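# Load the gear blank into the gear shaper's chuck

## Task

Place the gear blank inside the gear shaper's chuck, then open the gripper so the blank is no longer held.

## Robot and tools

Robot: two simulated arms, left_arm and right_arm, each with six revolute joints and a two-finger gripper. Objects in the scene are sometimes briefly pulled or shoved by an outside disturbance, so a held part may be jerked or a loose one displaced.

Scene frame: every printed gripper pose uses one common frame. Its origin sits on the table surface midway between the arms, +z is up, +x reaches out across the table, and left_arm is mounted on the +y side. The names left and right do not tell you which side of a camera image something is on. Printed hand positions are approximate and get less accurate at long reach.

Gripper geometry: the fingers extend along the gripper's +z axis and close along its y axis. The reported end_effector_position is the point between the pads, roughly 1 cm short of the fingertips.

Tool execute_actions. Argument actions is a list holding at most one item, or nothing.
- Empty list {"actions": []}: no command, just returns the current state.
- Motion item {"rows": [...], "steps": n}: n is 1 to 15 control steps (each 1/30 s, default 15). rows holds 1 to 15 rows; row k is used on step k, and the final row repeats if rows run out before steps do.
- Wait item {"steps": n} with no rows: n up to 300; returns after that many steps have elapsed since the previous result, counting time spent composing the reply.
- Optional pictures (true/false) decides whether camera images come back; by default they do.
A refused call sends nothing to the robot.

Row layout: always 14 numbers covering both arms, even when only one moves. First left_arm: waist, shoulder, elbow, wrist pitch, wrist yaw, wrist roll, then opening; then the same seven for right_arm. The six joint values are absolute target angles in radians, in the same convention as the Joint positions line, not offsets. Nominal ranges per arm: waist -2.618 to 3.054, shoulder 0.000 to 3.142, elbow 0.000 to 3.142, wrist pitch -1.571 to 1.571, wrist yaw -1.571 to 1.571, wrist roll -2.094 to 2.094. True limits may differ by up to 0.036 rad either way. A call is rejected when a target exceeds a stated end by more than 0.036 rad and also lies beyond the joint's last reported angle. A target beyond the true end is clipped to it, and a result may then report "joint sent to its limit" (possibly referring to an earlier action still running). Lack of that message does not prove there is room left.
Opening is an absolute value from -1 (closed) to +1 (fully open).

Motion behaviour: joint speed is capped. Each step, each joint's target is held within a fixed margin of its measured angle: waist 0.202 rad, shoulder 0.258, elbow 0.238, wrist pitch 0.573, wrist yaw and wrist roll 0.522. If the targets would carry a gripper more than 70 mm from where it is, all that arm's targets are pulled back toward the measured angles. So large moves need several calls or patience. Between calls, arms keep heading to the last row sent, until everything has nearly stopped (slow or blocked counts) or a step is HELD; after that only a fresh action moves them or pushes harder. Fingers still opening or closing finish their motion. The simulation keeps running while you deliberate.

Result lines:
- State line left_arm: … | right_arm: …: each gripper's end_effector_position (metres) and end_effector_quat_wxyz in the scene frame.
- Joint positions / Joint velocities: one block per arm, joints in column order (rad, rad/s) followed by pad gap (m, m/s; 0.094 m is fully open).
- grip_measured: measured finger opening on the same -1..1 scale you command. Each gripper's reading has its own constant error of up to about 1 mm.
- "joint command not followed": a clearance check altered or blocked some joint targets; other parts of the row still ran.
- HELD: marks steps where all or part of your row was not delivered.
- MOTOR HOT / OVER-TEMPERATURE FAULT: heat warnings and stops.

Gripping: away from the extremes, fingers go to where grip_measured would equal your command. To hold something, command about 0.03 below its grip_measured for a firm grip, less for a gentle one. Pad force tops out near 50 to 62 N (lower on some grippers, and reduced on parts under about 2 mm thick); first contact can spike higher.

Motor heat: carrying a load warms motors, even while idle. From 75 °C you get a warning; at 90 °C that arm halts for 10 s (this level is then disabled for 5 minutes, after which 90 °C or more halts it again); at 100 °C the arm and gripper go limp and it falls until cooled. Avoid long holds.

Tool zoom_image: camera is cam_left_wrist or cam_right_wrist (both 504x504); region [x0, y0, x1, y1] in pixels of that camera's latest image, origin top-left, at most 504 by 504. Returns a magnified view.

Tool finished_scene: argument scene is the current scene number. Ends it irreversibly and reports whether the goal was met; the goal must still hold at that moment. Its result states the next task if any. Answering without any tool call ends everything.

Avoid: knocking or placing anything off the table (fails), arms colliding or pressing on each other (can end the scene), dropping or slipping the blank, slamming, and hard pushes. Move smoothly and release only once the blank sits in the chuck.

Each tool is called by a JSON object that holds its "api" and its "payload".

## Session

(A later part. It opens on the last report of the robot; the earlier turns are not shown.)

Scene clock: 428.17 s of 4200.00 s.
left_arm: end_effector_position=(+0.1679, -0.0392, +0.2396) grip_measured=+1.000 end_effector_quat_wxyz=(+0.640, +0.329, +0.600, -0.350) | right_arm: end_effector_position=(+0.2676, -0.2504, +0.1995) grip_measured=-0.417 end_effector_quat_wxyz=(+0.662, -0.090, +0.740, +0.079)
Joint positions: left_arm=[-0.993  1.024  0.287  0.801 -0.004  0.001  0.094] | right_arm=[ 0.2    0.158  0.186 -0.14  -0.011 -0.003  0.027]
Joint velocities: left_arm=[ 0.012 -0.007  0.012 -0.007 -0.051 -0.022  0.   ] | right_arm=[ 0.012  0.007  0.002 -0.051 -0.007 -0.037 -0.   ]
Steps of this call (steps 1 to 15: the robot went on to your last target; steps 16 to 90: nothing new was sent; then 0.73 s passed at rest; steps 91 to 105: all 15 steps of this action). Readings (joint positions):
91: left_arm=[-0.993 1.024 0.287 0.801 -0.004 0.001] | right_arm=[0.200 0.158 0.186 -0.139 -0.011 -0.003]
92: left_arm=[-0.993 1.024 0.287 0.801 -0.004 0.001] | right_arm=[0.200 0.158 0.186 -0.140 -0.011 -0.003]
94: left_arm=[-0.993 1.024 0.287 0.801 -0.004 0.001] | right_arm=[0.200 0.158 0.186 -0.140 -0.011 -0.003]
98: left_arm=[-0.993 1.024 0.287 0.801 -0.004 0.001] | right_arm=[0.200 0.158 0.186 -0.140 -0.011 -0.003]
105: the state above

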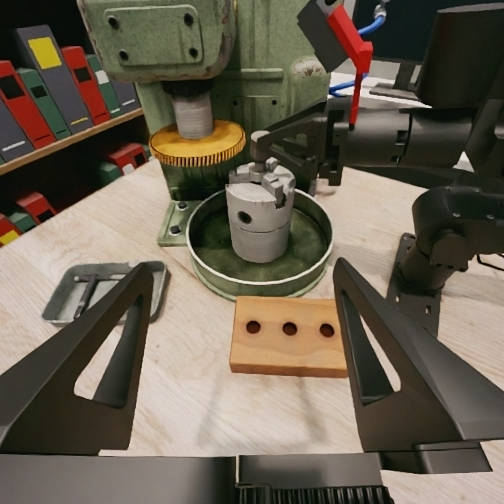

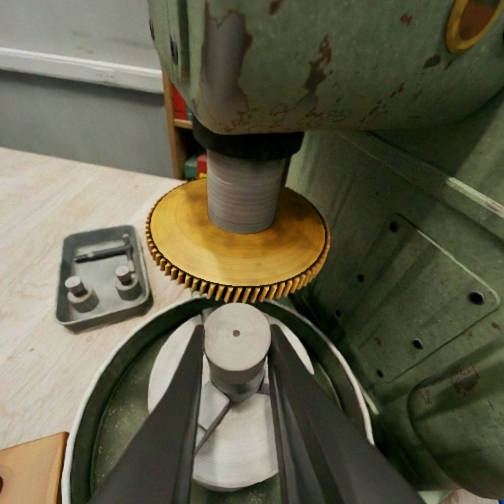

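{"api": "execute_actions", "payload": {"actions": [{"rows":[[-1.0,1.0,0.305,0.8,0,0,1,0.2,0.15,0.175,-0.2,-0.01,0.0,-0.52],[-1.0,1.0,0.305,0.8,0,0,1,0.2,0.15,0.17,-0.2,-0.01,0.0,-0.52],[-1.0,1.0,0.305,0.8,0,0,1,0.2,0.15,0.165,-0.2,-0.01,0.0,-0.52],[-1.0,1.0,0.305,0.8,0,0,1,0.2,0.15,0.16,-0.2,-0.01,0.0,-0.52],[-1.0,1.0,0.305,0.8,0,0,1,0.2,0.15,0.155,-0.2,-0.01,0.0,-0.52],[-1.0,1.0,0.305,0.8,0,0,1,0.2,0.15,0.15,-0.2,-0.01,0.0,-0.52],[-1.0,1.0,0.305,0.8,0,0,1,0.2,0.15,0.145,-0.2,-0.01,0.0,-0.52]],"steps":15}], "pictures": false}}

Scene clock: 435.27 s of 4200.00 s.
left_arm: end_effector_position=(+0.1679, -0.0392, +0.2396) grip_measured=+1.000 end_effector_quat_wxyz=(+0.640, +0.329, +0.600, -0.350) | right_arm: end_effector_position=(+0.2682, -0.2503, +0.1992) grip_measured=-0.417 end_effector_quat_wxyz=(+0.664, -0.090, +0.738, +0.079)
Joint positions: left_arm=[-0.993  1.024  0.287  0.801 -0.004  0.001  0.094] | right_arm=[ 0.2    0.158  0.18  -0.128 -0.011 -0.003  0.027]
Joint velocities: left_arm=[-0.017 -0.007  0.012 -0.022 -0.066  0.007  0.   ] | right_arm=[ 0.007  0.022  0.002 -0.007 -0.007 -0.007  0.001]
Steps of this call (steps 1 to 15: the robot went on to your last target; steps 16 to 90: nothing new was sent; then 3.60 s passed at rest; steps 91 to 105: all 15 steps of this action). Readings (joint positions):
91: left_arm=[-0.993 1.024 0.287 0.801 -0.004 0.001] | right_arm=[0.200 0.158 0.186 -0.140 -0.011 -0.003]
92: left_arm=[-0.993 1.024 0.287 0.801 -0.004 0.001] | right_arm=[0.200 0.158 0.186 -0.140 -0.011 -0.003]
94: left_arm=[-0.993 1.024 0.287 0.801 -0.004 0.001] | right_arm=[0.200 0.158 0.186 -0.140 -0.011 -0.003]
98: left_arm=[-0.993 1.024 0.287 0.801 -0.004 0.001] | right_arm=[0.200 0.158 0.182 -0.133 -0.011 -0.003]
105: the state above

{"api": "execute_actions", "payload": {"actions": []}}

{"api": "zoom_image", "payload": {"camera": "cam_left_wrist", "region": [200,100,320,220]}}

Scene clock: 450.87 s of 4200.00 s.
left_arm: end_effector_position=(+0.1679, -0.0392, +0.2396) grip_measured=+1.000 end_effector_quat_wxyz=(+0.640, +0.329, +0.600, -0.350) | right_arm: end_effector_position=(+0.2682, -0.2503, +0.1992) grip_measured=-0.417 end_effector_quat_wxyz=(+0.664, -0.090, +0.738, +0.079)
Joint positions: left_arm=[-0.993  1.024  0.287  0.801 -0.004  0.001  0.094] | right_arm=[ 0.2    0.158  0.18  -0.128 -0.011 -0.003  0.027]
Joint velocities: left_arm=[-0.002  0.002  0.017 -0.066 -0.037  0.022  0.   ] | right_arm=[ 0.007  0.017  0.002 -0.037 -0.022 -0.081 -0.001]
Steps of this call (steps 1 to 15: the robot went on to your last target; steps 16 to 90: nothing new was sent; then 12.60 s passed at rest). Readings (joint positions):
1: left_arm=[-0.993 1.024 0.287 0.801 -0.004 0.001] | right_arm=[0.200 0.158 0.180 -0.128 -0.011 -0.003]
2: left_arm=[-0.993 1.024 0.287 0.801 -0.004 0.001] | right_arm=[0.200 0.158 0.180 -0.128 -0.011 -0.003]
4: left_arm=[-0.993 1.024 0.287 0.801 -0.004 0.001] | right_arm=[0.200 0.158 0.180 -0.128 -0.011 -0.003]
8: left_arm=[-0.993 1.024 0.287 0.801 -0.004 0.001] | right_arm=[0.200 0.158 0.180 -0.128 -0.011 -0.003]
90: the state above
All arms were judged still, so your last target was given up. Only a new action makes them travel on or press farther. Fingers that are still opening or closing keep moving.

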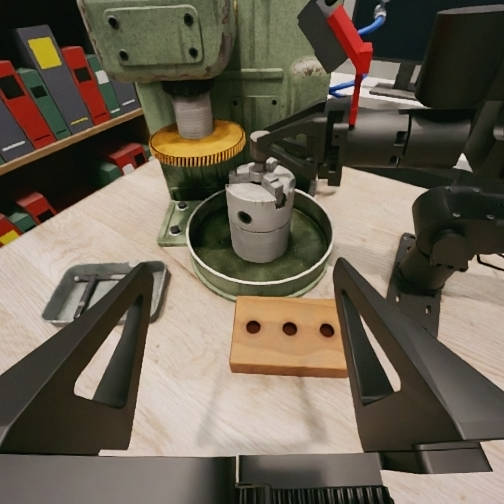

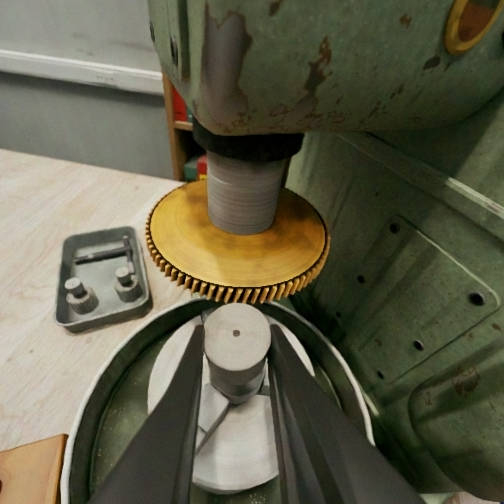

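Region (200, 100, 320, 220) of cam_left_wrist's 504x504 image, scaled by 4.200, with more detail than that image has.

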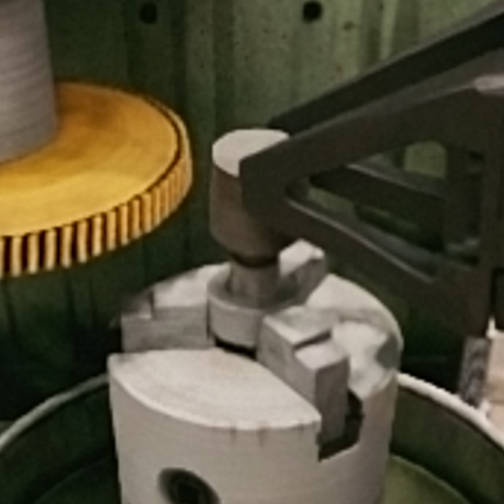

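{"api": "execute_actions", "payload": {"actions": [{"rows":[[-1.0,1.0,0.305,0.8,0,0,1,0.2,0.158,0.185,-0.12,-0.01,0,-0.45],[-1.0,1.0,0.305,0.8,0,0,1,0.2,0.158,0.185,-0.12,-0.01,0,-0.45],[-1.0,1.0,0.305,0.8,0,0,1,0.2,0.158,0.185,-0.12,-0.01,0,-0.45],[-1.0,1.0,0.305,0.8,0,0,1,0.2,0.158,0.185,-0.12,-0.01,0,-0.45],[-1.0,1.0,0.305,0.8,0,0,1,0.2,0.158,0.185,-0.12,-0.01,0,-0.42],[-1.0,1.0,0.305,0.8,0,0,1,0.2,0.158,0.185,-0.12,-0.01,0,-0.40]],"steps":15}]}}

{"api": "zoom_image", "payload": {"camera": "cam_left_wrist", "region": [200,100,320,220]}}

Scene clock: 459.90 s of 4200.00 s.
left_arm: end_effector_position=(+0.1679, -0.0392, +0.2396) grip_measured=+1.000 end_effector_quat_wxyz=(+0.640, +0.329, +0.600, -0.350) | right_arm: end_effector_position=(+0.2683, -0.2503, +0.2004) grip_measured=-0.394 end_effector_quat_wxyz=(+0.666, -0.090, +0.737, +0.080)
Joint positions: left_arm=[-0.993  1.024  0.287  0.801 -0.004  0.001  0.094] | right_arm=[ 0.2    0.158  0.18  -0.123 -0.011 -0.003  0.028]
Joint velocities: left_arm=[ 0.007 -0.017 -0.012 -0.022 -0.139  0.022  0.   ] | right_arm=[ 0.002 -0.037  0.012 -0.007  0.007  0.081  0.001]
Steps of this call (steps 1 to 90: nothing new was sent; then 5.53 s passed at rest; steps 91 to 105: all 15 steps of this action). Readings (joint positions):
91: left_arm=[-0.993 1.024 0.287 0.801 -0.004 0.001] | right_arm=[0.200 0.158 0.180 -0.124 -0.011 -0.003]
92: left_arm=[-0.993 1.024 0.287 0.801 -0.004 0.001] | right_arm=[0.200 0.158 0.180 -0.123 -0.011 -0.003]
94: left_arm=[-0.993 1.024 0.287 0.801 -0.004 0.001] | right_arm=[0.200 0.158 0.180 -0.123 -0.011 -0.003]
98: left_arm=[-0.993 1.024 0.287 0.801 -0.004 0.001] | right_arm=[0.200 0.158 0.180 -0.123 -0.011 -0.003]
105: the state above

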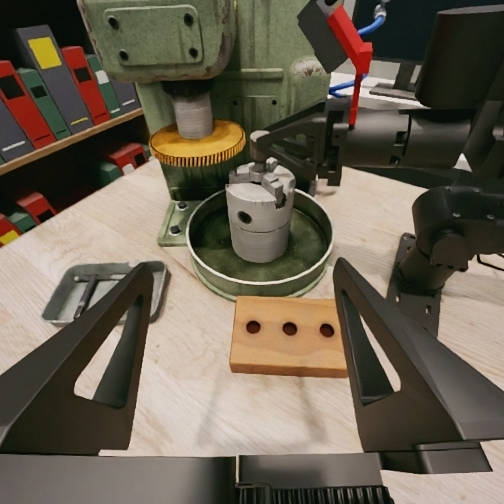

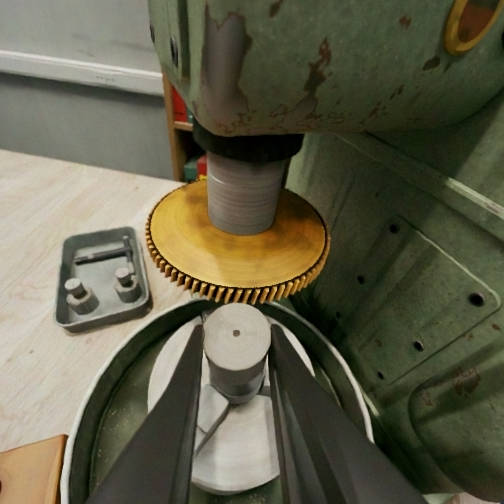

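Region (200, 100, 320, 220) of cam_left_wrist's 504x504 image, scaled by 4.200, with more detail than that image has.

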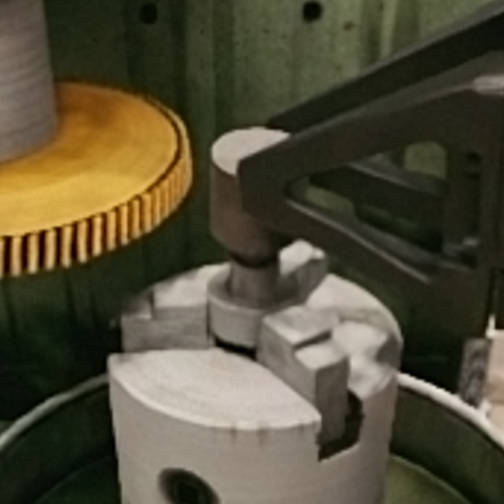

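{"api": "execute_actions", "payload": {"actions": [{"rows":[[-1.0,1.0,0.305,0.8,0,0,1,0.2,0.158,0.185,-0.12,-0.01,0,-0.37]],"steps":15}]}}

{"api": "zoom_image", "payload": {"camera": "cam_left_wrist", "region": [200,100,320,220]}}

Scene clock: 463.23 s of 4200.00 s.
left_arm: end_effector_position=(+0.1679, -0.0392, +0.2396) grip_measured=+1.000 end_effector_quat_wxyz=(+0.640, +0.329, +0.600, -0.350) | right_arm: end_effector_position=(+0.2683, -0.2503, +0.2004) grip_measured=-0.370 end_effector_quat_wxyz=(+0.666, -0.090, +0.737, +0.080)
Joint positions: left_arm=[-0.993  1.024  0.287  0.801 -0.004  0.001  0.094] | right_arm=[ 0.2    0.158  0.18  -0.123 -0.011 -0.003  0.03 ]
Joint velocities: left_arm=[-0.007 -0.002 -0.002 -0.007  0.051 -0.007  0.   ] | right_arm=[ 0.002  0.017 -0.002  0.051 -0.022 -0.081 -0.   ]
Steps of this call (steps 1 to 15: the robot went on to your last target; steps 16 to 85: nothing new was sent; steps 86 to 100: all 15 steps of this action). Readings (joint positions):
86: left_arm=[-0.993 1.024 0.287 0.801 -0.004 0.001] | right_arm=[0.200 0.158 0.180 -0.123 -0.011 -0.003]
87: left_arm=[-0.993 1.024 0.287 0.801 -0.004 0.001] | right_arm=[0.200 0.158 0.180 -0.123 -0.011 -0.003]
89: left_arm=[-0.993 1.024 0.287 0.801 -0.004 0.001] | right_arm=[0.200 0.158 0.180 -0.123 -0.011 -0.003]
93: left_arm=[-0.993 1.024 0.287 0.801 -0.004 0.001] | right_arm=[0.200 0.158 0.180 -0.123 -0.011 -0.003]
100: the state above

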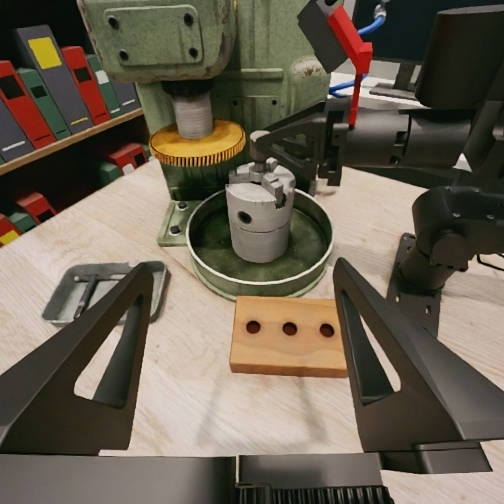

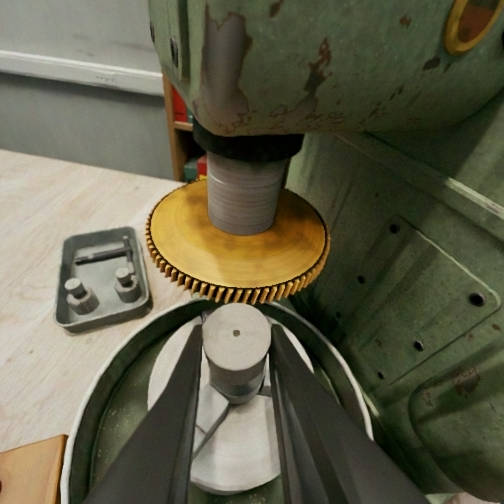

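Region (200, 100, 320, 220) of cam_left_wrist's 504x504 image, scaled by 4.200, with more detail than that image has.

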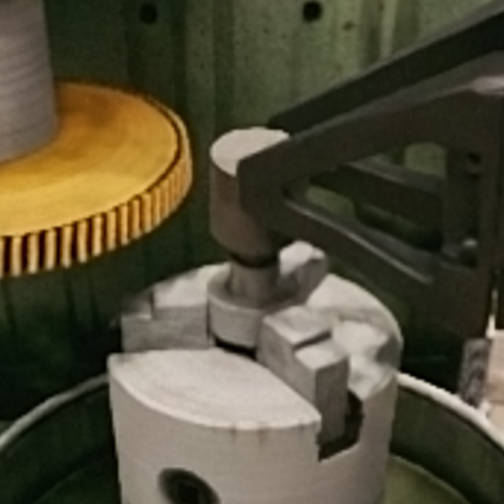

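{"api": "execute_actions", "payload": {"actions": [{"rows":[[-1.0,1.0,0.305,0.8,0,0,1,0.2,0.158,0.185,-0.12,-0.01,0,0.2]],"steps":15}]}}

{"api": "zoom_image", "payload": {"camera": "cam_right_wrist", "region": [130,270,350,490]}}

Scene clock: 466.53 s of 4200.00 s.
left_arm: end_effector_position=(+0.1679, -0.0392, +0.2396) grip_measured=+1.000 end_effector_quat_wxyz=(+0.640, +0.329, +0.600, -0.350) | right_arm: end_effector_position=(+0.2683, -0.2503, +0.2004) grip_measured=+0.198 end_effector_quat_wxyz=(+0.666, -0.090, +0.737, +0.080)
Joint positions: left_arm=[-0.993  1.024  0.287  0.801 -0.004  0.001  0.094] | right_arm=[ 0.2    0.158  0.18  -0.123 -0.011 -0.003  0.056]
Joint velocities: left_arm=[ 0.007 -0.012 -0.007  0.022 -0.095 -0.022  0.   ] | right_arm=[ 0.002 -0.007  0.007  0.007  0.007  0.022  0.   ]
Steps of this call (steps 1 to 15: the robot went on to your last target; steps 16 to 84: nothing new was sent; steps 85 to 99: all 15 steps of this action). Readings (joint positions):
85: left_arm=[-0.993 1.024 0.287 0.801 -0.004 0.001] | right_arm=[0.200 0.158 0.180 -0.123 -0.011 -0.003]
86: left_arm=[-0.993 1.024 0.287 0.801 -0.004 0.001] | right_arm=[0.200 0.158 0.180 -0.123 -0.011 -0.003]
88: left_arm=[-0.993 1.024 0.287 0.801 -0.004 0.001] | right_arm=[0.200 0.158 0.180 -0.123 -0.011 -0.003]
92: left_arm=[-0.993 1.024 0.287 0.801 -0.004 0.001] | right_arm=[0.200 0.158 0.180 -0.123 -0.011 -0.003]
99: the state above

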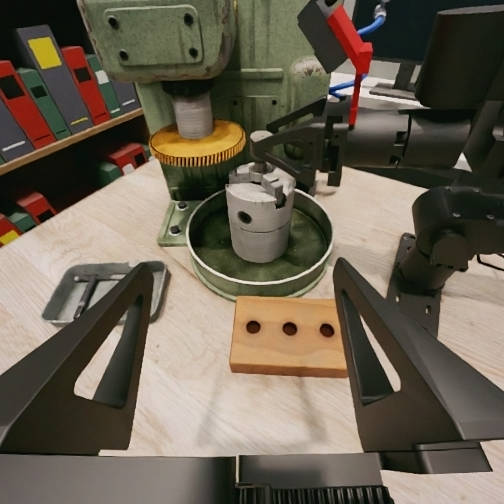

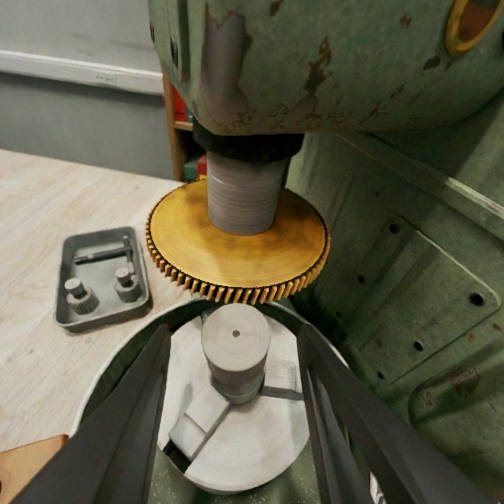

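Region (130, 270, 350, 490) of cam_right_wrist's 504x504 image, scaled by 2.291, with more detail than that image has.

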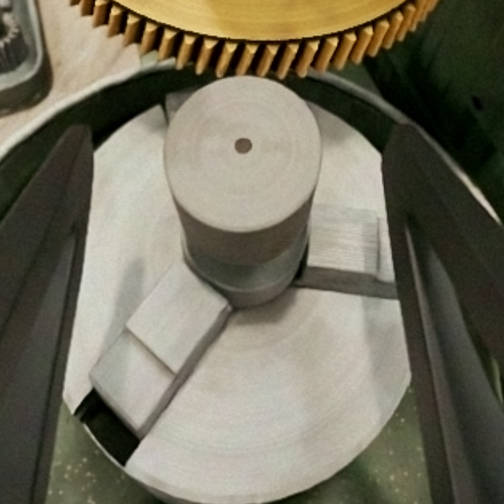

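{"api": "execute_actions", "payload": {"actions": [{"rows":[[-1.0,1.0,0.305,0.8,0,0,1,0.2,0.158,0.185,-0.09,-0.01,0,0.2],[-1.0,1.0,0.305,0.8,0,0,1,0.2,0.158,0.185,-0.07,-0.01,0,0.2],[-1.0,1.0,0.305,0.8,0,0,1,0.2,0.158,0.185,-0.05,-0.01,0,0.2],[-1.0,1.0,0.305,0.8,0,0,1,0.2,0.158,0.185,-0.03,-0.01,0,0.2],[-1.0,1.0,0.305,0.8,0,0,1,0.2,0.158,0.185,-0.01,-0.01,0,0.2],[-1.0,1.0,0.305,0.8,0,0,1,0.2,0.158,0.185,0.0,-0.01,0,0.2]],"steps":15}]}}

{"api": "zoom_image", "payload": {"camera": "cam_left_wrist", "region": [200,90,320,210]}}

Scene clock: 475.27 s of 4200.00 s.
left_arm: end_effector_position=(+0.1679, -0.0392, +0.2396) grip_measured=+1.000 end_effector_quat_wxyz=(+0.640, +0.329, +0.600, -0.350) | right_arm: end_effector_position=(+0.2695, -0.2500, +0.2270) grip_measured=+0.198 end_effector_quat_wxyz=(+0.704, -0.085, +0.700, +0.084)
Joint positions: left_arm=[-0.993  1.024  0.287  0.801 -0.004  0.001  0.094] | right_arm=[ 0.2    0.158  0.18  -0.016 -0.011 -0.003  0.056]
Joint velocities: left_arm=[-0.027 -0.007 -0.007 -0.022  0.051 -0.022  0.   ] | right_arm=[ 0.002  0.012 -0.012  0.037 -0.022  0.051 -0.001]
Steps of this call (steps 1 to 15: the robot went on to your last target; steps 16 to 90: nothing new was sent; then 5.23 s passed at rest; steps 91 to 105: all 15 steps of this action). Readings (joint positions):
91: left_arm=[-0.993 1.024 0.287 0.801 -0.004 0.001] | right_arm=[0.200 0.158 0.180 -0.121 -0.011 -0.003]
92: left_arm=[-0.993 1.024 0.287 0.801 -0.004 0.001] | right_arm=[0.200 0.158 0.180 -0.116 -0.011 -0.003]
94: left_arm=[-0.993 1.024 0.287 0.801 -0.004 0.001] | right_arm=[0.200 0.158 0.180 -0.096 -0.011 -0.003]
98: left_arm=[-0.993 1.024 0.287 0.801 -0.004 0.001] | right_arm=[0.200 0.158 0.180 -0.045 -0.011 -0.003]
105: the state above

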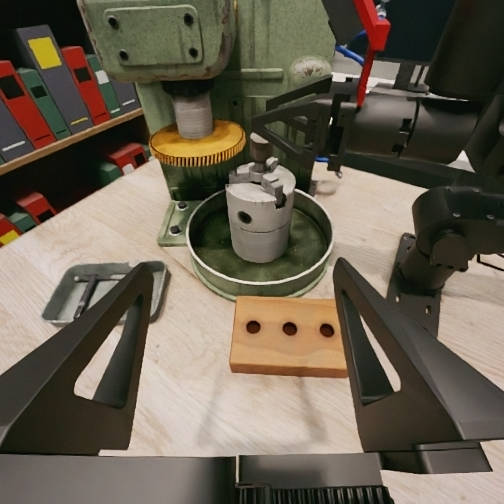

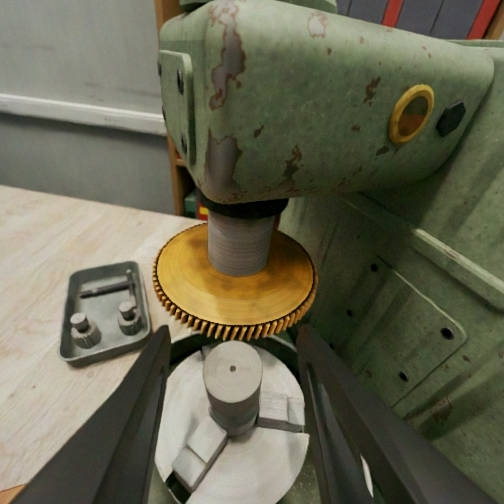

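Region (200, 90, 320, 210) of cam_left_wrist's 504x504 image, scaled by 4.200, with more detail than that image has.

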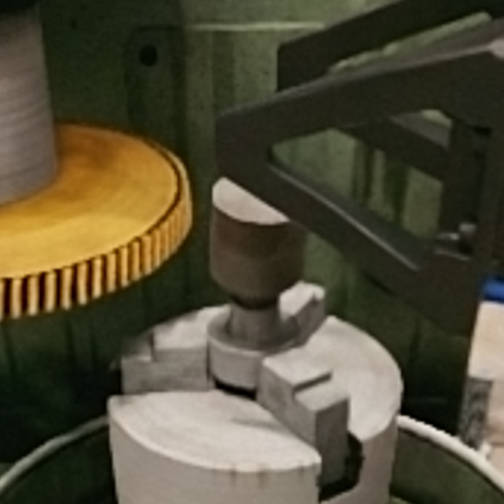

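{"api": "zoom_image", "payload": {"camera": "cam_right_wrist", "region": [50,260,170,380]}}

{"api": "zoom_image", "payload": {"camera": "cam_left_wrist", "region": [235,135,285,185]}}

Region (50, 260, 170, 380) of cam_right_wrist's 504x504 image, scaled by 4.200, with more detail than that image has.

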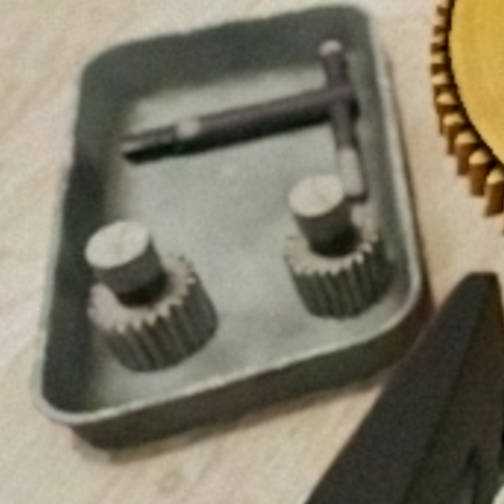

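Region (235, 135, 285, 185) of cam_left_wrist's 504x504 image, scaled by 10.080, with more detail than that image has.

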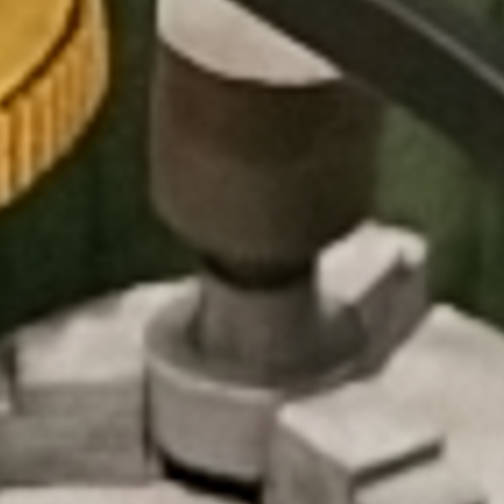

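{"api": "execute_actions", "payload": {"actions": [{"rows":[[-1.0,1.0,0.305,0.8,0,0,1,0.2,0.19,0.24,-0.03,-0.01,0,0.2],[-1.0,1.0,0.305,0.8,0,0,1,0.2,0.21,0.265,-0.06,-0.01,0,0.2],[-1.0,1.0,0.305,0.8,0,0,1,0.2,0.23,0.29,-0.09,-0.01,0,0.2],[-1.0,1.0,0.305,0.8,0,0,1,0.2,0.25,0.315,-0.12,-0.01,0,0.2],[-1.0,1.0,0.305,0.8,0,0,1,0.2,0.27,0.34,-0.15,-0.01,0,0.2],[-1.0,1.0,0.305,0.8,0,0,1,0.2,0.29,0.365,-0.18,-0.01,0,0.2],[-1.0,1.0,0.305,0.8,0,0,1,0.2,0.31,0.39,-0.21,-0.01,0,0.2],[-1.0,1.0,0.305,0.8,0,0,1,0.2,0.33,0.415,-0.24,-0.01,0,0.2],[-1.0,1.0,0.305,0.8,0,0,1,0.2,0.35,0.44,-0.27,-0.01,0,0.2],[-1.0,1.0,0.305,0.8,0,0,1,0.2,0.37,0.465,-0.30,-0.01,0,0.2],[-1.0,1.0,0.305,0.8,0,0,1,0.2,0.39,0.49,-0.33,-0.01,0,0.2],[-1.0,1.0,0.305,0.8,0,0,1,0.2,0.41,0.515,-0.355,-0.01,0,0.2]],"steps":15}], "pictures": false}}

{"api": "execute_actions", "payload": {"actions": [{"rows":[[-1.0,1.0,0.305,0.8,0,0,1,0.2,0.43,0.54,-0.38,-0.01,0,0.2],[-1.0,1.0,0.305,0.8,0,0,1,0.2,0.45,0.565,-0.41,-0.01,0,0.2],[-1.0,1.0,0.305,0.8,0,0,1,0.2,0.47,0.59,-0.44,-0.01,0,0.2],[-1.0,1.0,0.305,0.8,0,0,1,0.2,0.49,0.615,-0.47,-0.01,0,0.2],[-1.0,1.0,0.305,0.8,0,0,1,0.2,0.51,0.64,-0.50,-0.01,0,0.2],[-1.0,1.0,0.305,0.8,0,0,1,0.2,0.53,0.665,-0.53,-0.01,0,0.2],[-1.0,1.0,0.305,0.8,0,0,1,0.2,0.55,0.69,-0.56,-0.01,0,0.2],[-1.0,1.0,0.305,0.8,0,0,1,0.2,0.57,0.715,-0.59,-0.01,0,0.2],[-1.0,1.0,0.305,0.8,0,0,1,0.2,0.59,0.735,-0.61,-0.01,0,0.2],[-1.0,1.0,0.305,0.8,0,0,1,0.2,0.60,0.745,-0.617,-0.01,0,0.2]],"steps":15}]}}

{"api": "zoom_image", "payload": {"camera": "cam_left_wrist", "region": [200,90,320,210]}}

Scene clock: 500.00 s of 4200.00 s.
left_arm: end_effector_position=(+0.1679, -0.0392, +0.2396) grip_measured=+1.000 end_effector_quat_wxyz=(+0.640, +0.329, +0.600, -0.350) | right_arm: end_effector_position=(+0.2775, -0.2481, +0.2588) grip_measured=+0.198 end_effector_quat_wxyz=(+0.636, -0.092, +0.762, +0.076)
Joint positions: left_arm=[-0.993  1.024  0.287  0.801 -0.004  0.001  0.094] | right_arm=[ 0.2    0.398  0.49  -0.272 -0.011 -0.003  0.056]
Joint velocities: left_arm=[-0.007 -0.022 -0.022  0.007 -0.022  0.007  0.   ] | right_arm=[ 0.012  0.066  0.105 -0.227 -0.037  0.051 -0.   ]
Steps of this call (steps 1 to 15: the robot went on to your last target; steps 16 to 90: nothing new was sent; then 21.23 s passed at rest; steps 91 to 105: all 15 steps of this action). Readings (joint positions):
91: left_arm=[-0.993 1.024 0.287 0.801 -0.004 0.001] | right_arm=[0.200 0.162 0.185 -0.015 -0.011 -0.003]
92: left_arm=[-0.993 1.024 0.287 0.801 -0.004 0.001] | right_arm=[0.200 0.173 0.197 -0.026 -0.011 -0.003]
94: left_arm=[-0.993 1.024 0.287 0.801 -0.004 0.001] | right_arm=[0.200 0.210 0.241 -0.055 -0.011 -0.003]
98: left_arm=[-0.993 1.024 0.287 0.801 -0.004 0.001] | right_arm=[0.200 0.288 0.350 -0.129 -0.011 -0.003]
105: the state above

Scene clock: 500.50 s of 4200.00 s.
left_arm: end_effector_position=(+0.1679, -0.0392, +0.2396) grip_measured=+1.000 end_effector_quat_wxyz=(+0.640, +0.329, +0.600, -0.350) | right_arm: end_effector_position=(+0.2788, -0.2478, +0.2530) grip_measured=+0.198 end_effector_quat_wxyz=(+0.535, -0.100, +0.836, +0.065)
Joint positions: left_arm=[-0.993  1.024  0.287  0.801 -0.004  0.001  0.094] | right_arm=[ 0.2    0.589  0.722 -0.565 -0.011 -0.003  0.056]
Joint velocities: left_arm=[-0.007 -0.007 -0.012 -0.037 -0.037  0.007  0.   ] | right_arm=[-0.002  0.007 -0.002 -0.388  0.051  0.037 -0.   ]
Steps of this call (steps 1 to 15: all 15 steps of this action). Readings (joint positions):
1: left_arm=[-0.993 1.024 0.287 0.801 -0.004 0.001] | right_arm=[0.200 0.402 0.497 -0.289 -0.011 -0.003]
2: left_arm=[-0.993 1.024 0.287 0.801 -0.004 0.001] | right_arm=[0.200 0.412 0.509 -0.312 -0.011 -0.003]
4: left_arm=[-0.993 1.024 0.287 0.801 -0.004 0.001] | right_arm=[0.200 0.447 0.546 -0.364 -0.011 -0.003]
8: left_arm=[-0.993 1.024 0.287 0.801 -0.004 0.001] | right_arm=[0.200 0.529 0.647 -0.468 -0.011 -0.003]
15: the state above

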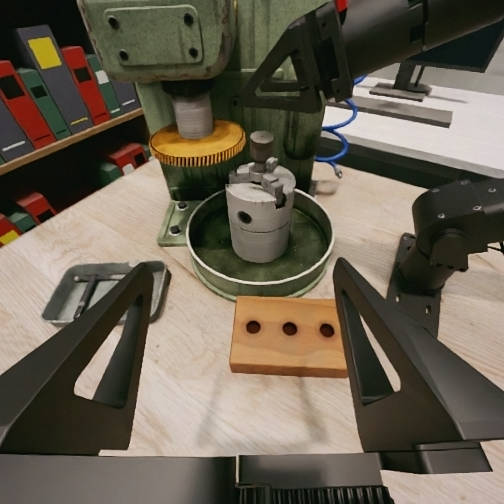

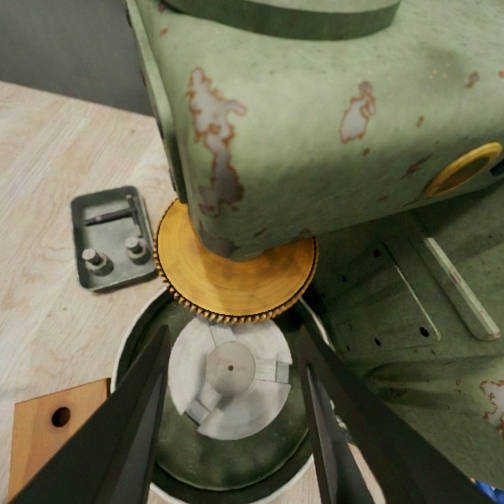

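Region (200, 90, 320, 210) of cam_left_wrist's 504x504 image, scaled by 4.200, with more detail than that image has.

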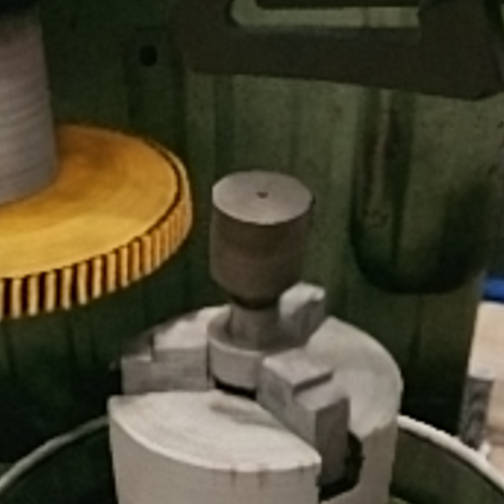

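{"api": "execute_actions", "payload": {"actions": [{"rows":[[-1.0,1.0,0.305,0.8,0,0,1,0.2,0.60,0.745,-0.617,-0.01,0,-1]],"steps":15}]}}

{"api": "zoom_image", "payload": {"camera": "cam_left_wrist", "region": [200,90,320,210]}}

Scene clock: 504.33 s of 4200.00 s.
left_arm: end_effector_position=(+0.1679, -0.0392, +0.2396) grip_measured=+1.000 end_effector_quat_wxyz=(+0.640, +0.329, +0.600, -0.350) | right_arm: end_effector_position=(+0.2748, -0.2488, +0.2444) grip_measured=-0.986 end_effector_quat_wxyz=(+0.519, -0.102, +0.847, +0.063)
Joint positions: left_arm=[-0.993  1.024  0.287  0.801 -0.004  0.001  0.094] | right_arm=[ 0.2    0.589  0.722 -0.604 -0.011 -0.003  0.001]
Joint velocities: left_arm=[-0.012  0.007 -0.012 -0.037 -0.022  0.022  0.   ] | right_arm=[ 0.002  0.002  0.017  0.051  0.007  0.081 -0.001]
Steps of this call (steps 1 to 30: the robot went on to your last target; steps 31 to 90: nothing new was sent; then 0.33 s passed at rest; steps 91 to 105: all 15 steps of this action). Readings (joint positions):
91: left_arm=[-0.993 1.024 0.287 0.801 -0.004 0.001] | right_arm=[0.200 0.589 0.722 -0.604 -0.011 -0.003]
92: left_arm=[-0.993 1.024 0.287 0.801 -0.004 0.001] | right_arm=[0.200 0.589 0.722 -0.604 -0.011 -0.003]
94: left_arm=[-0.993 1.024 0.287 0.801 -0.004 0.001] | right_arm=[0.200 0.589 0.722 -0.604 -0.011 -0.003]
98: left_arm=[-0.993 1.024 0.287 0.801 -0.004 0.001] | right_arm=[0.200 0.589 0.722 -0.604 -0.011 -0.003]
105: the state above

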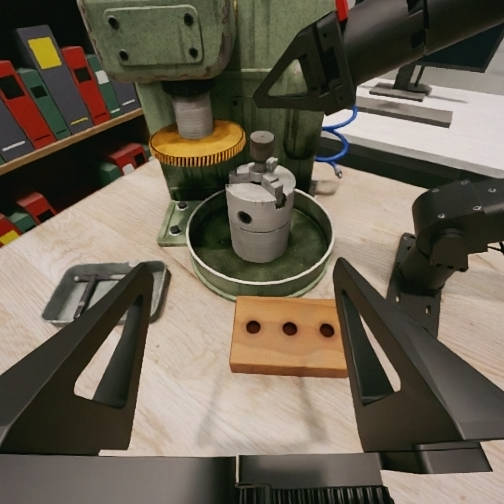

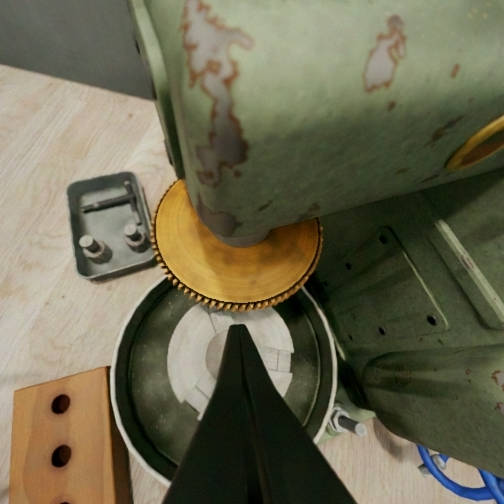

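Region (200, 90, 320, 210) of cam_left_wrist's 504x504 image, scaled by 4.200, with more detail than that image has.

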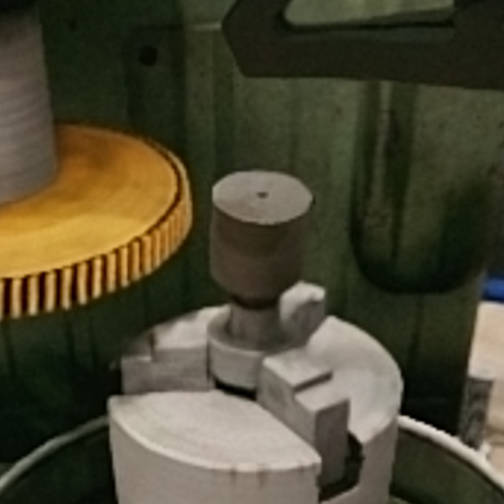

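{"api": "execute_actions", "payload": {"actions": [{"rows":[[-1.0,1.0,0.305,0.8,0,0,1,0.2,0.60,0.715,-0.617,-0.01,0,-1],[-1.0,1.0,0.305,0.8,0,0,1,0.2,0.60,0.71,-0.617,-0.01,0,-1],[-1.0,1.0,0.305,0.8,0,0,1,0.2,0.60,0.705,-0.617,-0.01,0,-1],[-1.0,1.0,0.305,0.8,0,0,1,0.2,0.60,0.70,-0.617,-0.01,0,-1],[-1.0,1.0,0.305,0.8,0,0,1,0.2,0.60,0.695,-0.617,-0.01,0,-1],[-1.0,1.0,0.305,0.8,0,0,1,0.2,0.60,0.69,-0.617,-0.01,0,-1],[-1.0,1.0,0.305,0.8,0,0,1,0.2,0.60,0.685,-0.617,-0.01,0,-1],[-1.0,1.0,0.305,0.8,0,0,1,0.2,0.60,0.68,-0.617,-0.01,0,-1],[-1.0,1.0,0.305,0.8,0,0,1,0.2,0.60,0.675,-0.617,-0.01,0,-1]],"steps":15}]}}

{"api": "zoom_image", "payload": {"camera": "cam_left_wrist", "region": [200,90,320,210]}}

Scene clock: 512.93 s of 4200.00 s.
left_arm: end_effector_position=(+0.1679, -0.0392, +0.2396) grip_measured=+1.000 end_effector_quat_wxyz=(+0.640, +0.329, +0.600, -0.350) | right_arm: end_effector_position=(+0.2730, -0.2492, +0.2260) grip_measured=-0.986 end_effector_quat_wxyz=(+0.500, -0.103, +0.858, +0.061)
Joint positions: left_arm=[-0.993  1.024  0.287  0.801 -0.004  0.001  0.094] | right_arm=[ 0.2    0.589  0.685 -0.61  -0.011 -0.003  0.001]
Joint velocities: left_arm=[ 0.002 -0.007 -0.007  0.007 -0.051  0.081  0.   ] | right_arm=[ 0.002 -0.017  0.002 -0.007 -0.051 -0.066  0.001]
Steps of this call (steps 1 to 15: the robot went on to your last target; steps 16 to 90: nothing new was sent; then 5.10 s passed at rest; steps 91 to 105: all 15 steps of this action). Readings (joint positions):
91: left_arm=[-0.993 1.024 0.287 0.801 -0.004 0.001] | right_arm=[0.200 0.589 0.722 -0.604 -0.011 -0.003]
92: left_arm=[-0.993 1.024 0.287 0.801 -0.004 0.001] | right_arm=[0.200 0.589 0.722 -0.604 -0.011 -0.003]
94: left_arm=[-0.993 1.024 0.287 0.801 -0.004 0.001] | right_arm=[0.200 0.589 0.722 -0.604 -0.011 -0.003]
98: left_arm=[-0.993 1.024 0.287 0.801 -0.004 0.001] | right_arm=[0.200 0.589 0.705 -0.604 -0.011 -0.003]
105: the state above

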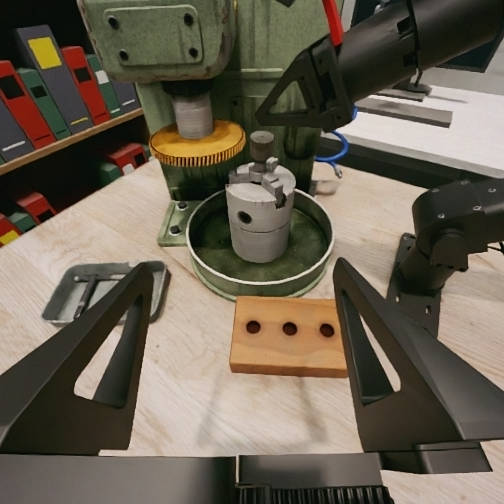

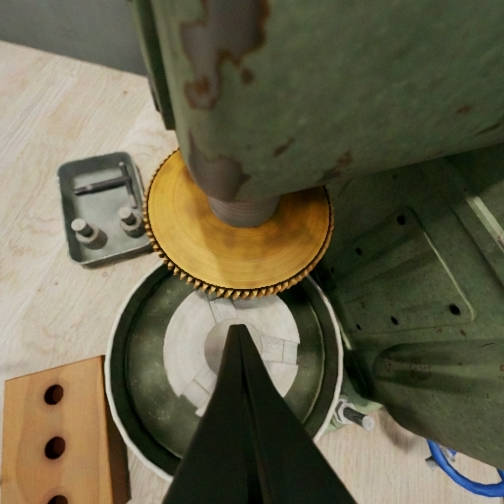

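Region (200, 90, 320, 210) of cam_left_wrist's 504x504 image, scaled by 4.200, with more detail than that image has.

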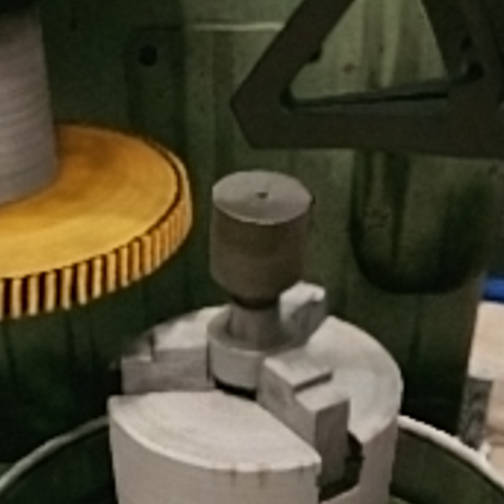

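{"api": "execute_actions", "payload": {"actions": [{"rows":[[-1.0,1.0,0.305,0.8,0,0,1,0.2,0.605,0.675,-0.617,-0.01,0,-1],[-1.0,1.0,0.305,0.8,0,0,1,0.2,0.61,0.675,-0.617,-0.01,0,-1],[-1.0,1.0,0.305,0.8,0,0,1,0.2,0.615,0.675,-0.617,-0.01,0,-1],[-1.0,1.0,0.305,0.8,0,0,1,0.2,0.62,0.675,-0.617,-0.01,0,-1],[-1.0,1.0,0.305,0.8,0,0,1,0.2,0.625,0.675,-0.617,-0.01,0,-1],[-1.0,1.0,0.305,0.8,0,0,1,0.2,0.63,0.675,-0.617,-0.01,0,-1],[-1.0,1.0,0.305,0.8,0,0,1,0.2,0.635,0.675,-0.617,-0.01,0,-1],[-1.0,1.0,0.305,0.8,0,0,1,0.2,0.64,0.675,-0.617,-0.01,0,-1]],"steps":15}]}}

{"api": "zoom_image", "payload": {"camera": "cam_left_wrist", "region": [200,90,320,210]}}

Scene clock: 523.10 s of 4200.00 s.
left_arm: end_effector_position=(+0.1679, -0.0392, +0.2396) grip_measured=+1.000 end_effector_quat_wxyz=(+0.640, +0.329, +0.600, -0.350) | right_arm: end_effector_position=(+0.2772, -0.2482, +0.2160) grip_measured=-0.986 end_effector_quat_wxyz=(+0.482, -0.104, +0.868, +0.059)
Joint positions: left_arm=[-0.993  1.024  0.287  0.801 -0.004  0.001  0.094] | right_arm=[ 0.2    0.632  0.685 -0.61  -0.011 -0.003  0.001]
Joint velocities: left_arm=[-0.012 -0.002 -0.002  0.022  0.066 -0.007  0.   ] | right_arm=[-0.002 -0.012  0.007  0.022 -0.066  0.051 -0.   ]
Steps of this call (steps 1 to 15: the robot went on to your last target; steps 16 to 90: nothing new was sent; then 6.67 s passed at rest; steps 91 to 105: all 15 steps of this action). Readings (joint positions):
91: left_arm=[-0.993 1.024 0.287 0.801 -0.004 0.001] | right_arm=[0.200 0.589 0.685 -0.610 -0.011 -0.003]
92: left_arm=[-0.993 1.024 0.287 0.801 -0.004 0.001] | right_arm=[0.200 0.591 0.685 -0.610 -0.011 -0.003]
94: left_arm=[-0.993 1.024 0.287 0.801 -0.004 0.001] | right_arm=[0.200 0.598 0.685 -0.610 -0.011 -0.003]
98: left_arm=[-0.993 1.024 0.287 0.801 -0.004 0.001] | right_arm=[0.200 0.622 0.685 -0.610 -0.011 -0.003]
105: the state above

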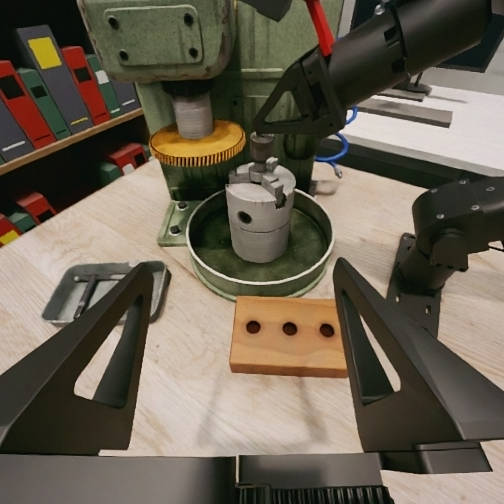

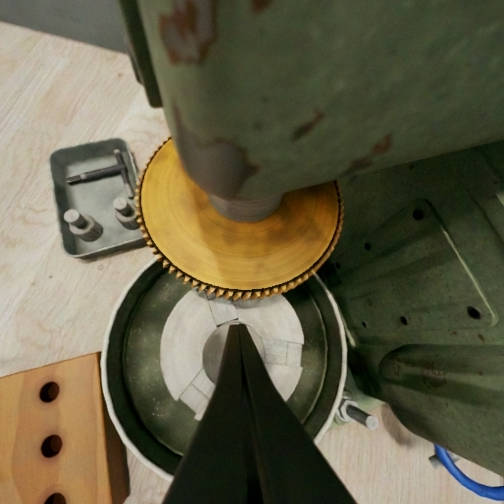

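Region (200, 90, 320, 210) of cam_left_wrist's 504x504 image, scaled by 4.200, with more detail than that image has.

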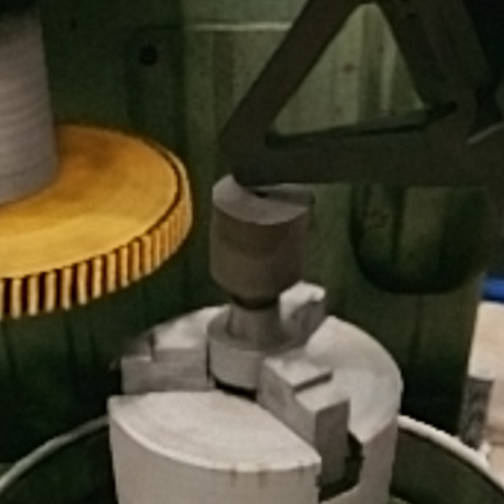

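{"api": "execute_actions", "payload": {"actions": [{"rows":[[-1.0,1.0,0.305,0.8,0,0,1,0.2,0.64,0.672,-0.617,-0.01,0,-1],[-1.0,1.0,0.305,0.8,0,0,1,0.2,0.64,0.669,-0.617,-0.01,0,-1],[-1.0,1.0,0.305,0.8,0,0,1,0.2,0.64,0.666,-0.617,-0.01,0,-1],[-1.0,1.0,0.305,0.8,0,0,1,0.2,0.64,0.663,-0.617,-0.01,0,-1],[-1.0,1.0,0.305,0.8,0,0,1,0.2,0.64,0.66,-0.617,-0.01,0,-1],[-1.0,1.0,0.305,0.8,0,0,1,0.2,0.64,0.657,-0.617,-0.01,0,-1]],"steps":15}]}}

{"api": "zoom_image", "payload": {"camera": "cam_left_wrist", "region": [200,90,320,210]}}

Scene clock: 531.07 s of 4200.00 s.
left_arm: end_effector_position=(+0.1679, -0.0392, +0.2396) grip_measured=+1.000 end_effector_quat_wxyz=(+0.640, +0.329, +0.600, -0.350) | right_arm: end_effector_position=(+0.2773, -0.2482, +0.2137) grip_measured=-0.986 end_effector_quat_wxyz=(+0.481, -0.104, +0.869, +0.059)
Joint positions: left_arm=[-0.993  1.024  0.287  0.801 -0.004  0.001  0.094] | right_arm=[ 0.2    0.632  0.678 -0.606 -0.011 -0.003  0.001]
Joint velocities: left_arm=[-0.012 -0.012 -0.002  0.051 -0.007 -0.051  0.   ] | right_arm=[ 0.007 -0.027 -0.012 -0.007  0.007  0.007  0.   ]
Steps of this call (steps 1 to 15: the robot went on to your last target; steps 16 to 90: nothing new was sent; then 4.47 s passed at rest; steps 91 to 105: all 15 steps of this action). Readings (joint positions):
91: left_arm=[-0.993 1.024 0.287 0.801 -0.004 0.001] | right_arm=[0.200 0.632 0.685 -0.610 -0.011 -0.003]
92: left_arm=[-0.993 1.024 0.287 0.801 -0.004 0.001] | right_arm=[0.200 0.632 0.685 -0.610 -0.011 -0.003]
94: left_arm=[-0.993 1.024 0.287 0.801 -0.004 0.001] | right_arm=[0.200 0.632 0.685 -0.610 -0.011 -0.003]
98: left_arm=[-0.993 1.024 0.287 0.801 -0.004 0.001] | right_arm=[0.200 0.632 0.678 -0.607 -0.011 -0.003]
105: the state above

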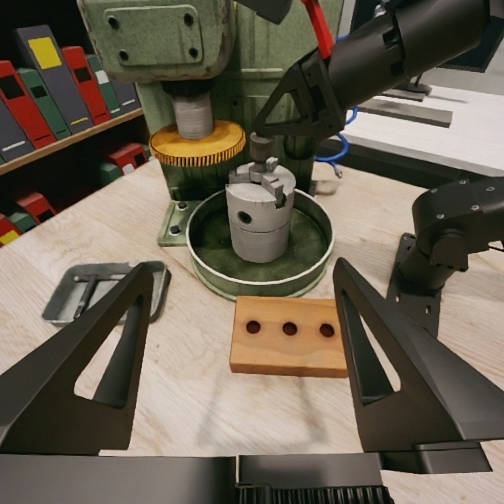

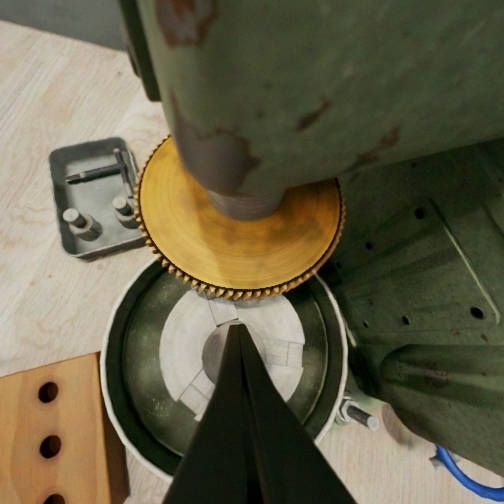

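Region (200, 90, 320, 210) of cam_left_wrist's 504x504 image, scaled by 4.200, with more detail than that image has.

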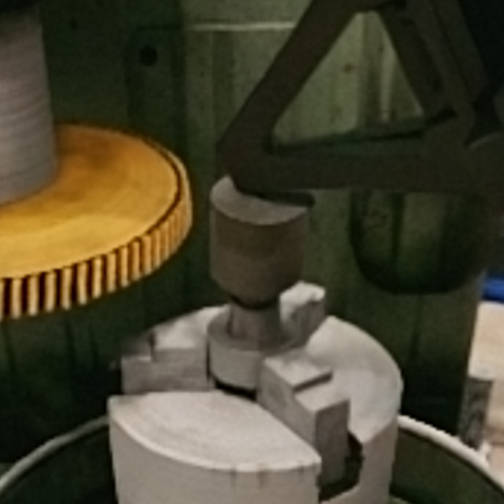

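{"api": "execute_actions", "payload": {"actions": [{"rows":[[-1.0,1.0,0.305,0.8,0,0,1,0.2,0.645,0.657,-0.63,-0.01,0,-1],[-1.0,1.0,0.305,0.8,0,0,1,0.2,0.648,0.657,-0.63,-0.01,0,-1],[-1.0,1.0,0.305,0.8,0,0,1,0.2,0.651,0.657,-0.64,-0.01,0,-1],[-1.0,1.0,0.305,0.8,0,0,1,0.2,0.654,0.657,-0.64,-0.01,0,-1],[-1.0,1.0,0.305,0.8,0,0,1,0.2,0.657,0.657,-0.64,-0.01,0,-1],[-1.0,1.0,0.305,0.8,0,0,1,0.2,0.66,0.657,-0.64,-0.01,0,-1]],"steps":15}]}}

{"api": "zoom_image", "payload": {"camera": "cam_left_wrist", "region": [200,90,320,210]}}

Scene clock: 537.73 s of 4200.00 s.
left_arm: end_effector_position=(+0.1679, -0.0392, +0.2396) grip_measured=+1.000 end_effector_quat_wxyz=(+0.640, +0.329, +0.600, -0.350) | right_arm: end_effector_position=(+0.2790, -0.2471, +0.2131) grip_measured=-0.986 end_effector_quat_wxyz=(+0.480, -0.105, +0.869, +0.061)
Joint positions: left_arm=[-0.993  1.024  0.287  0.801 -0.004  0.001  0.094] | right_arm=[ 0.2    0.641  0.678 -0.598 -0.014 -0.003  0.001]
Joint velocities: left_arm=[-0.002 -0.032 -0.007  0.007 -0.11  -0.007  0.   ] | right_arm=[-0.002 -0.002 -0.007 -0.007  0.051 -0.022 -0.   ]
Steps of this call (steps 1 to 15: the robot went on to your last target; steps 16 to 90: nothing new was sent; then 3.17 s passed at rest; steps 91 to 105: all 15 steps of this action). Readings (joint positions):
91: left_arm=[-0.993 1.024 0.287 0.801 -0.004 0.001] | right_arm=[0.200 0.632 0.678 -0.606 -0.011 -0.003]
92: left_arm=[-0.993 1.024 0.287 0.801 -0.004 0.001] | right_arm=[0.200 0.632 0.678 -0.606 -0.011 -0.003]
94: left_arm=[-0.993 1.024 0.287 0.801 -0.004 0.001] | right_arm=[0.200 0.632 0.678 -0.606 -0.011 -0.003]
98: left_arm=[-0.993 1.024 0.287 0.801 -0.004 0.001] | right_arm=[0.200 0.639 0.678 -0.600 -0.013 -0.003]
105: the state above

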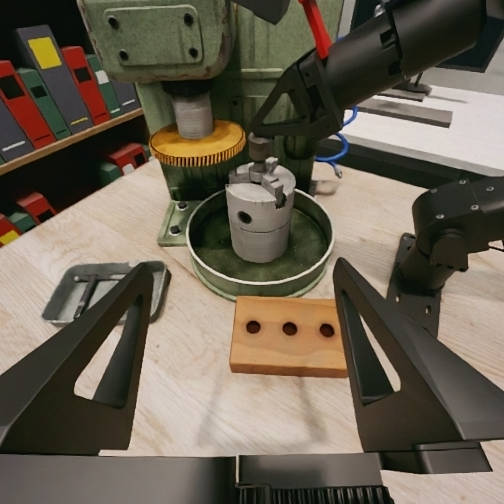

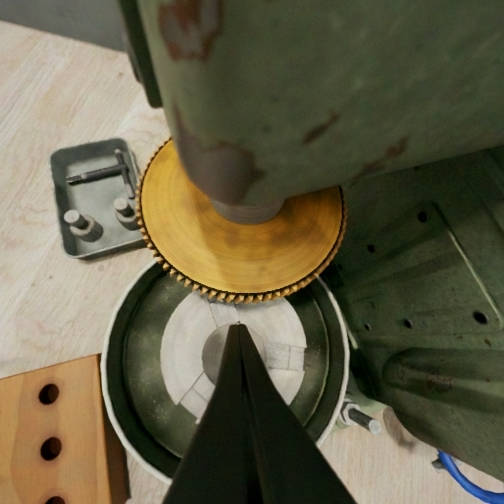

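Region (200, 90, 320, 210) of cam_left_wrist's 504x504 image, scaled by 4.200, with more detail than that image has.

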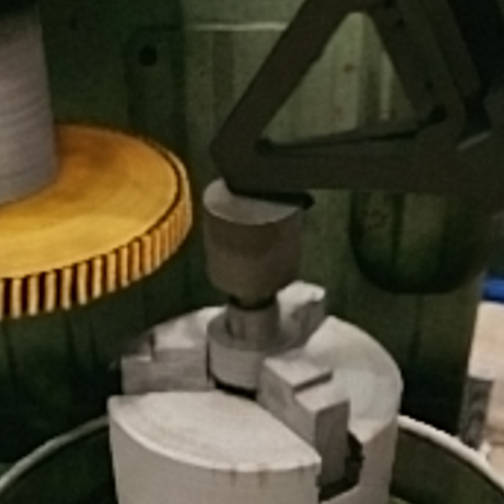

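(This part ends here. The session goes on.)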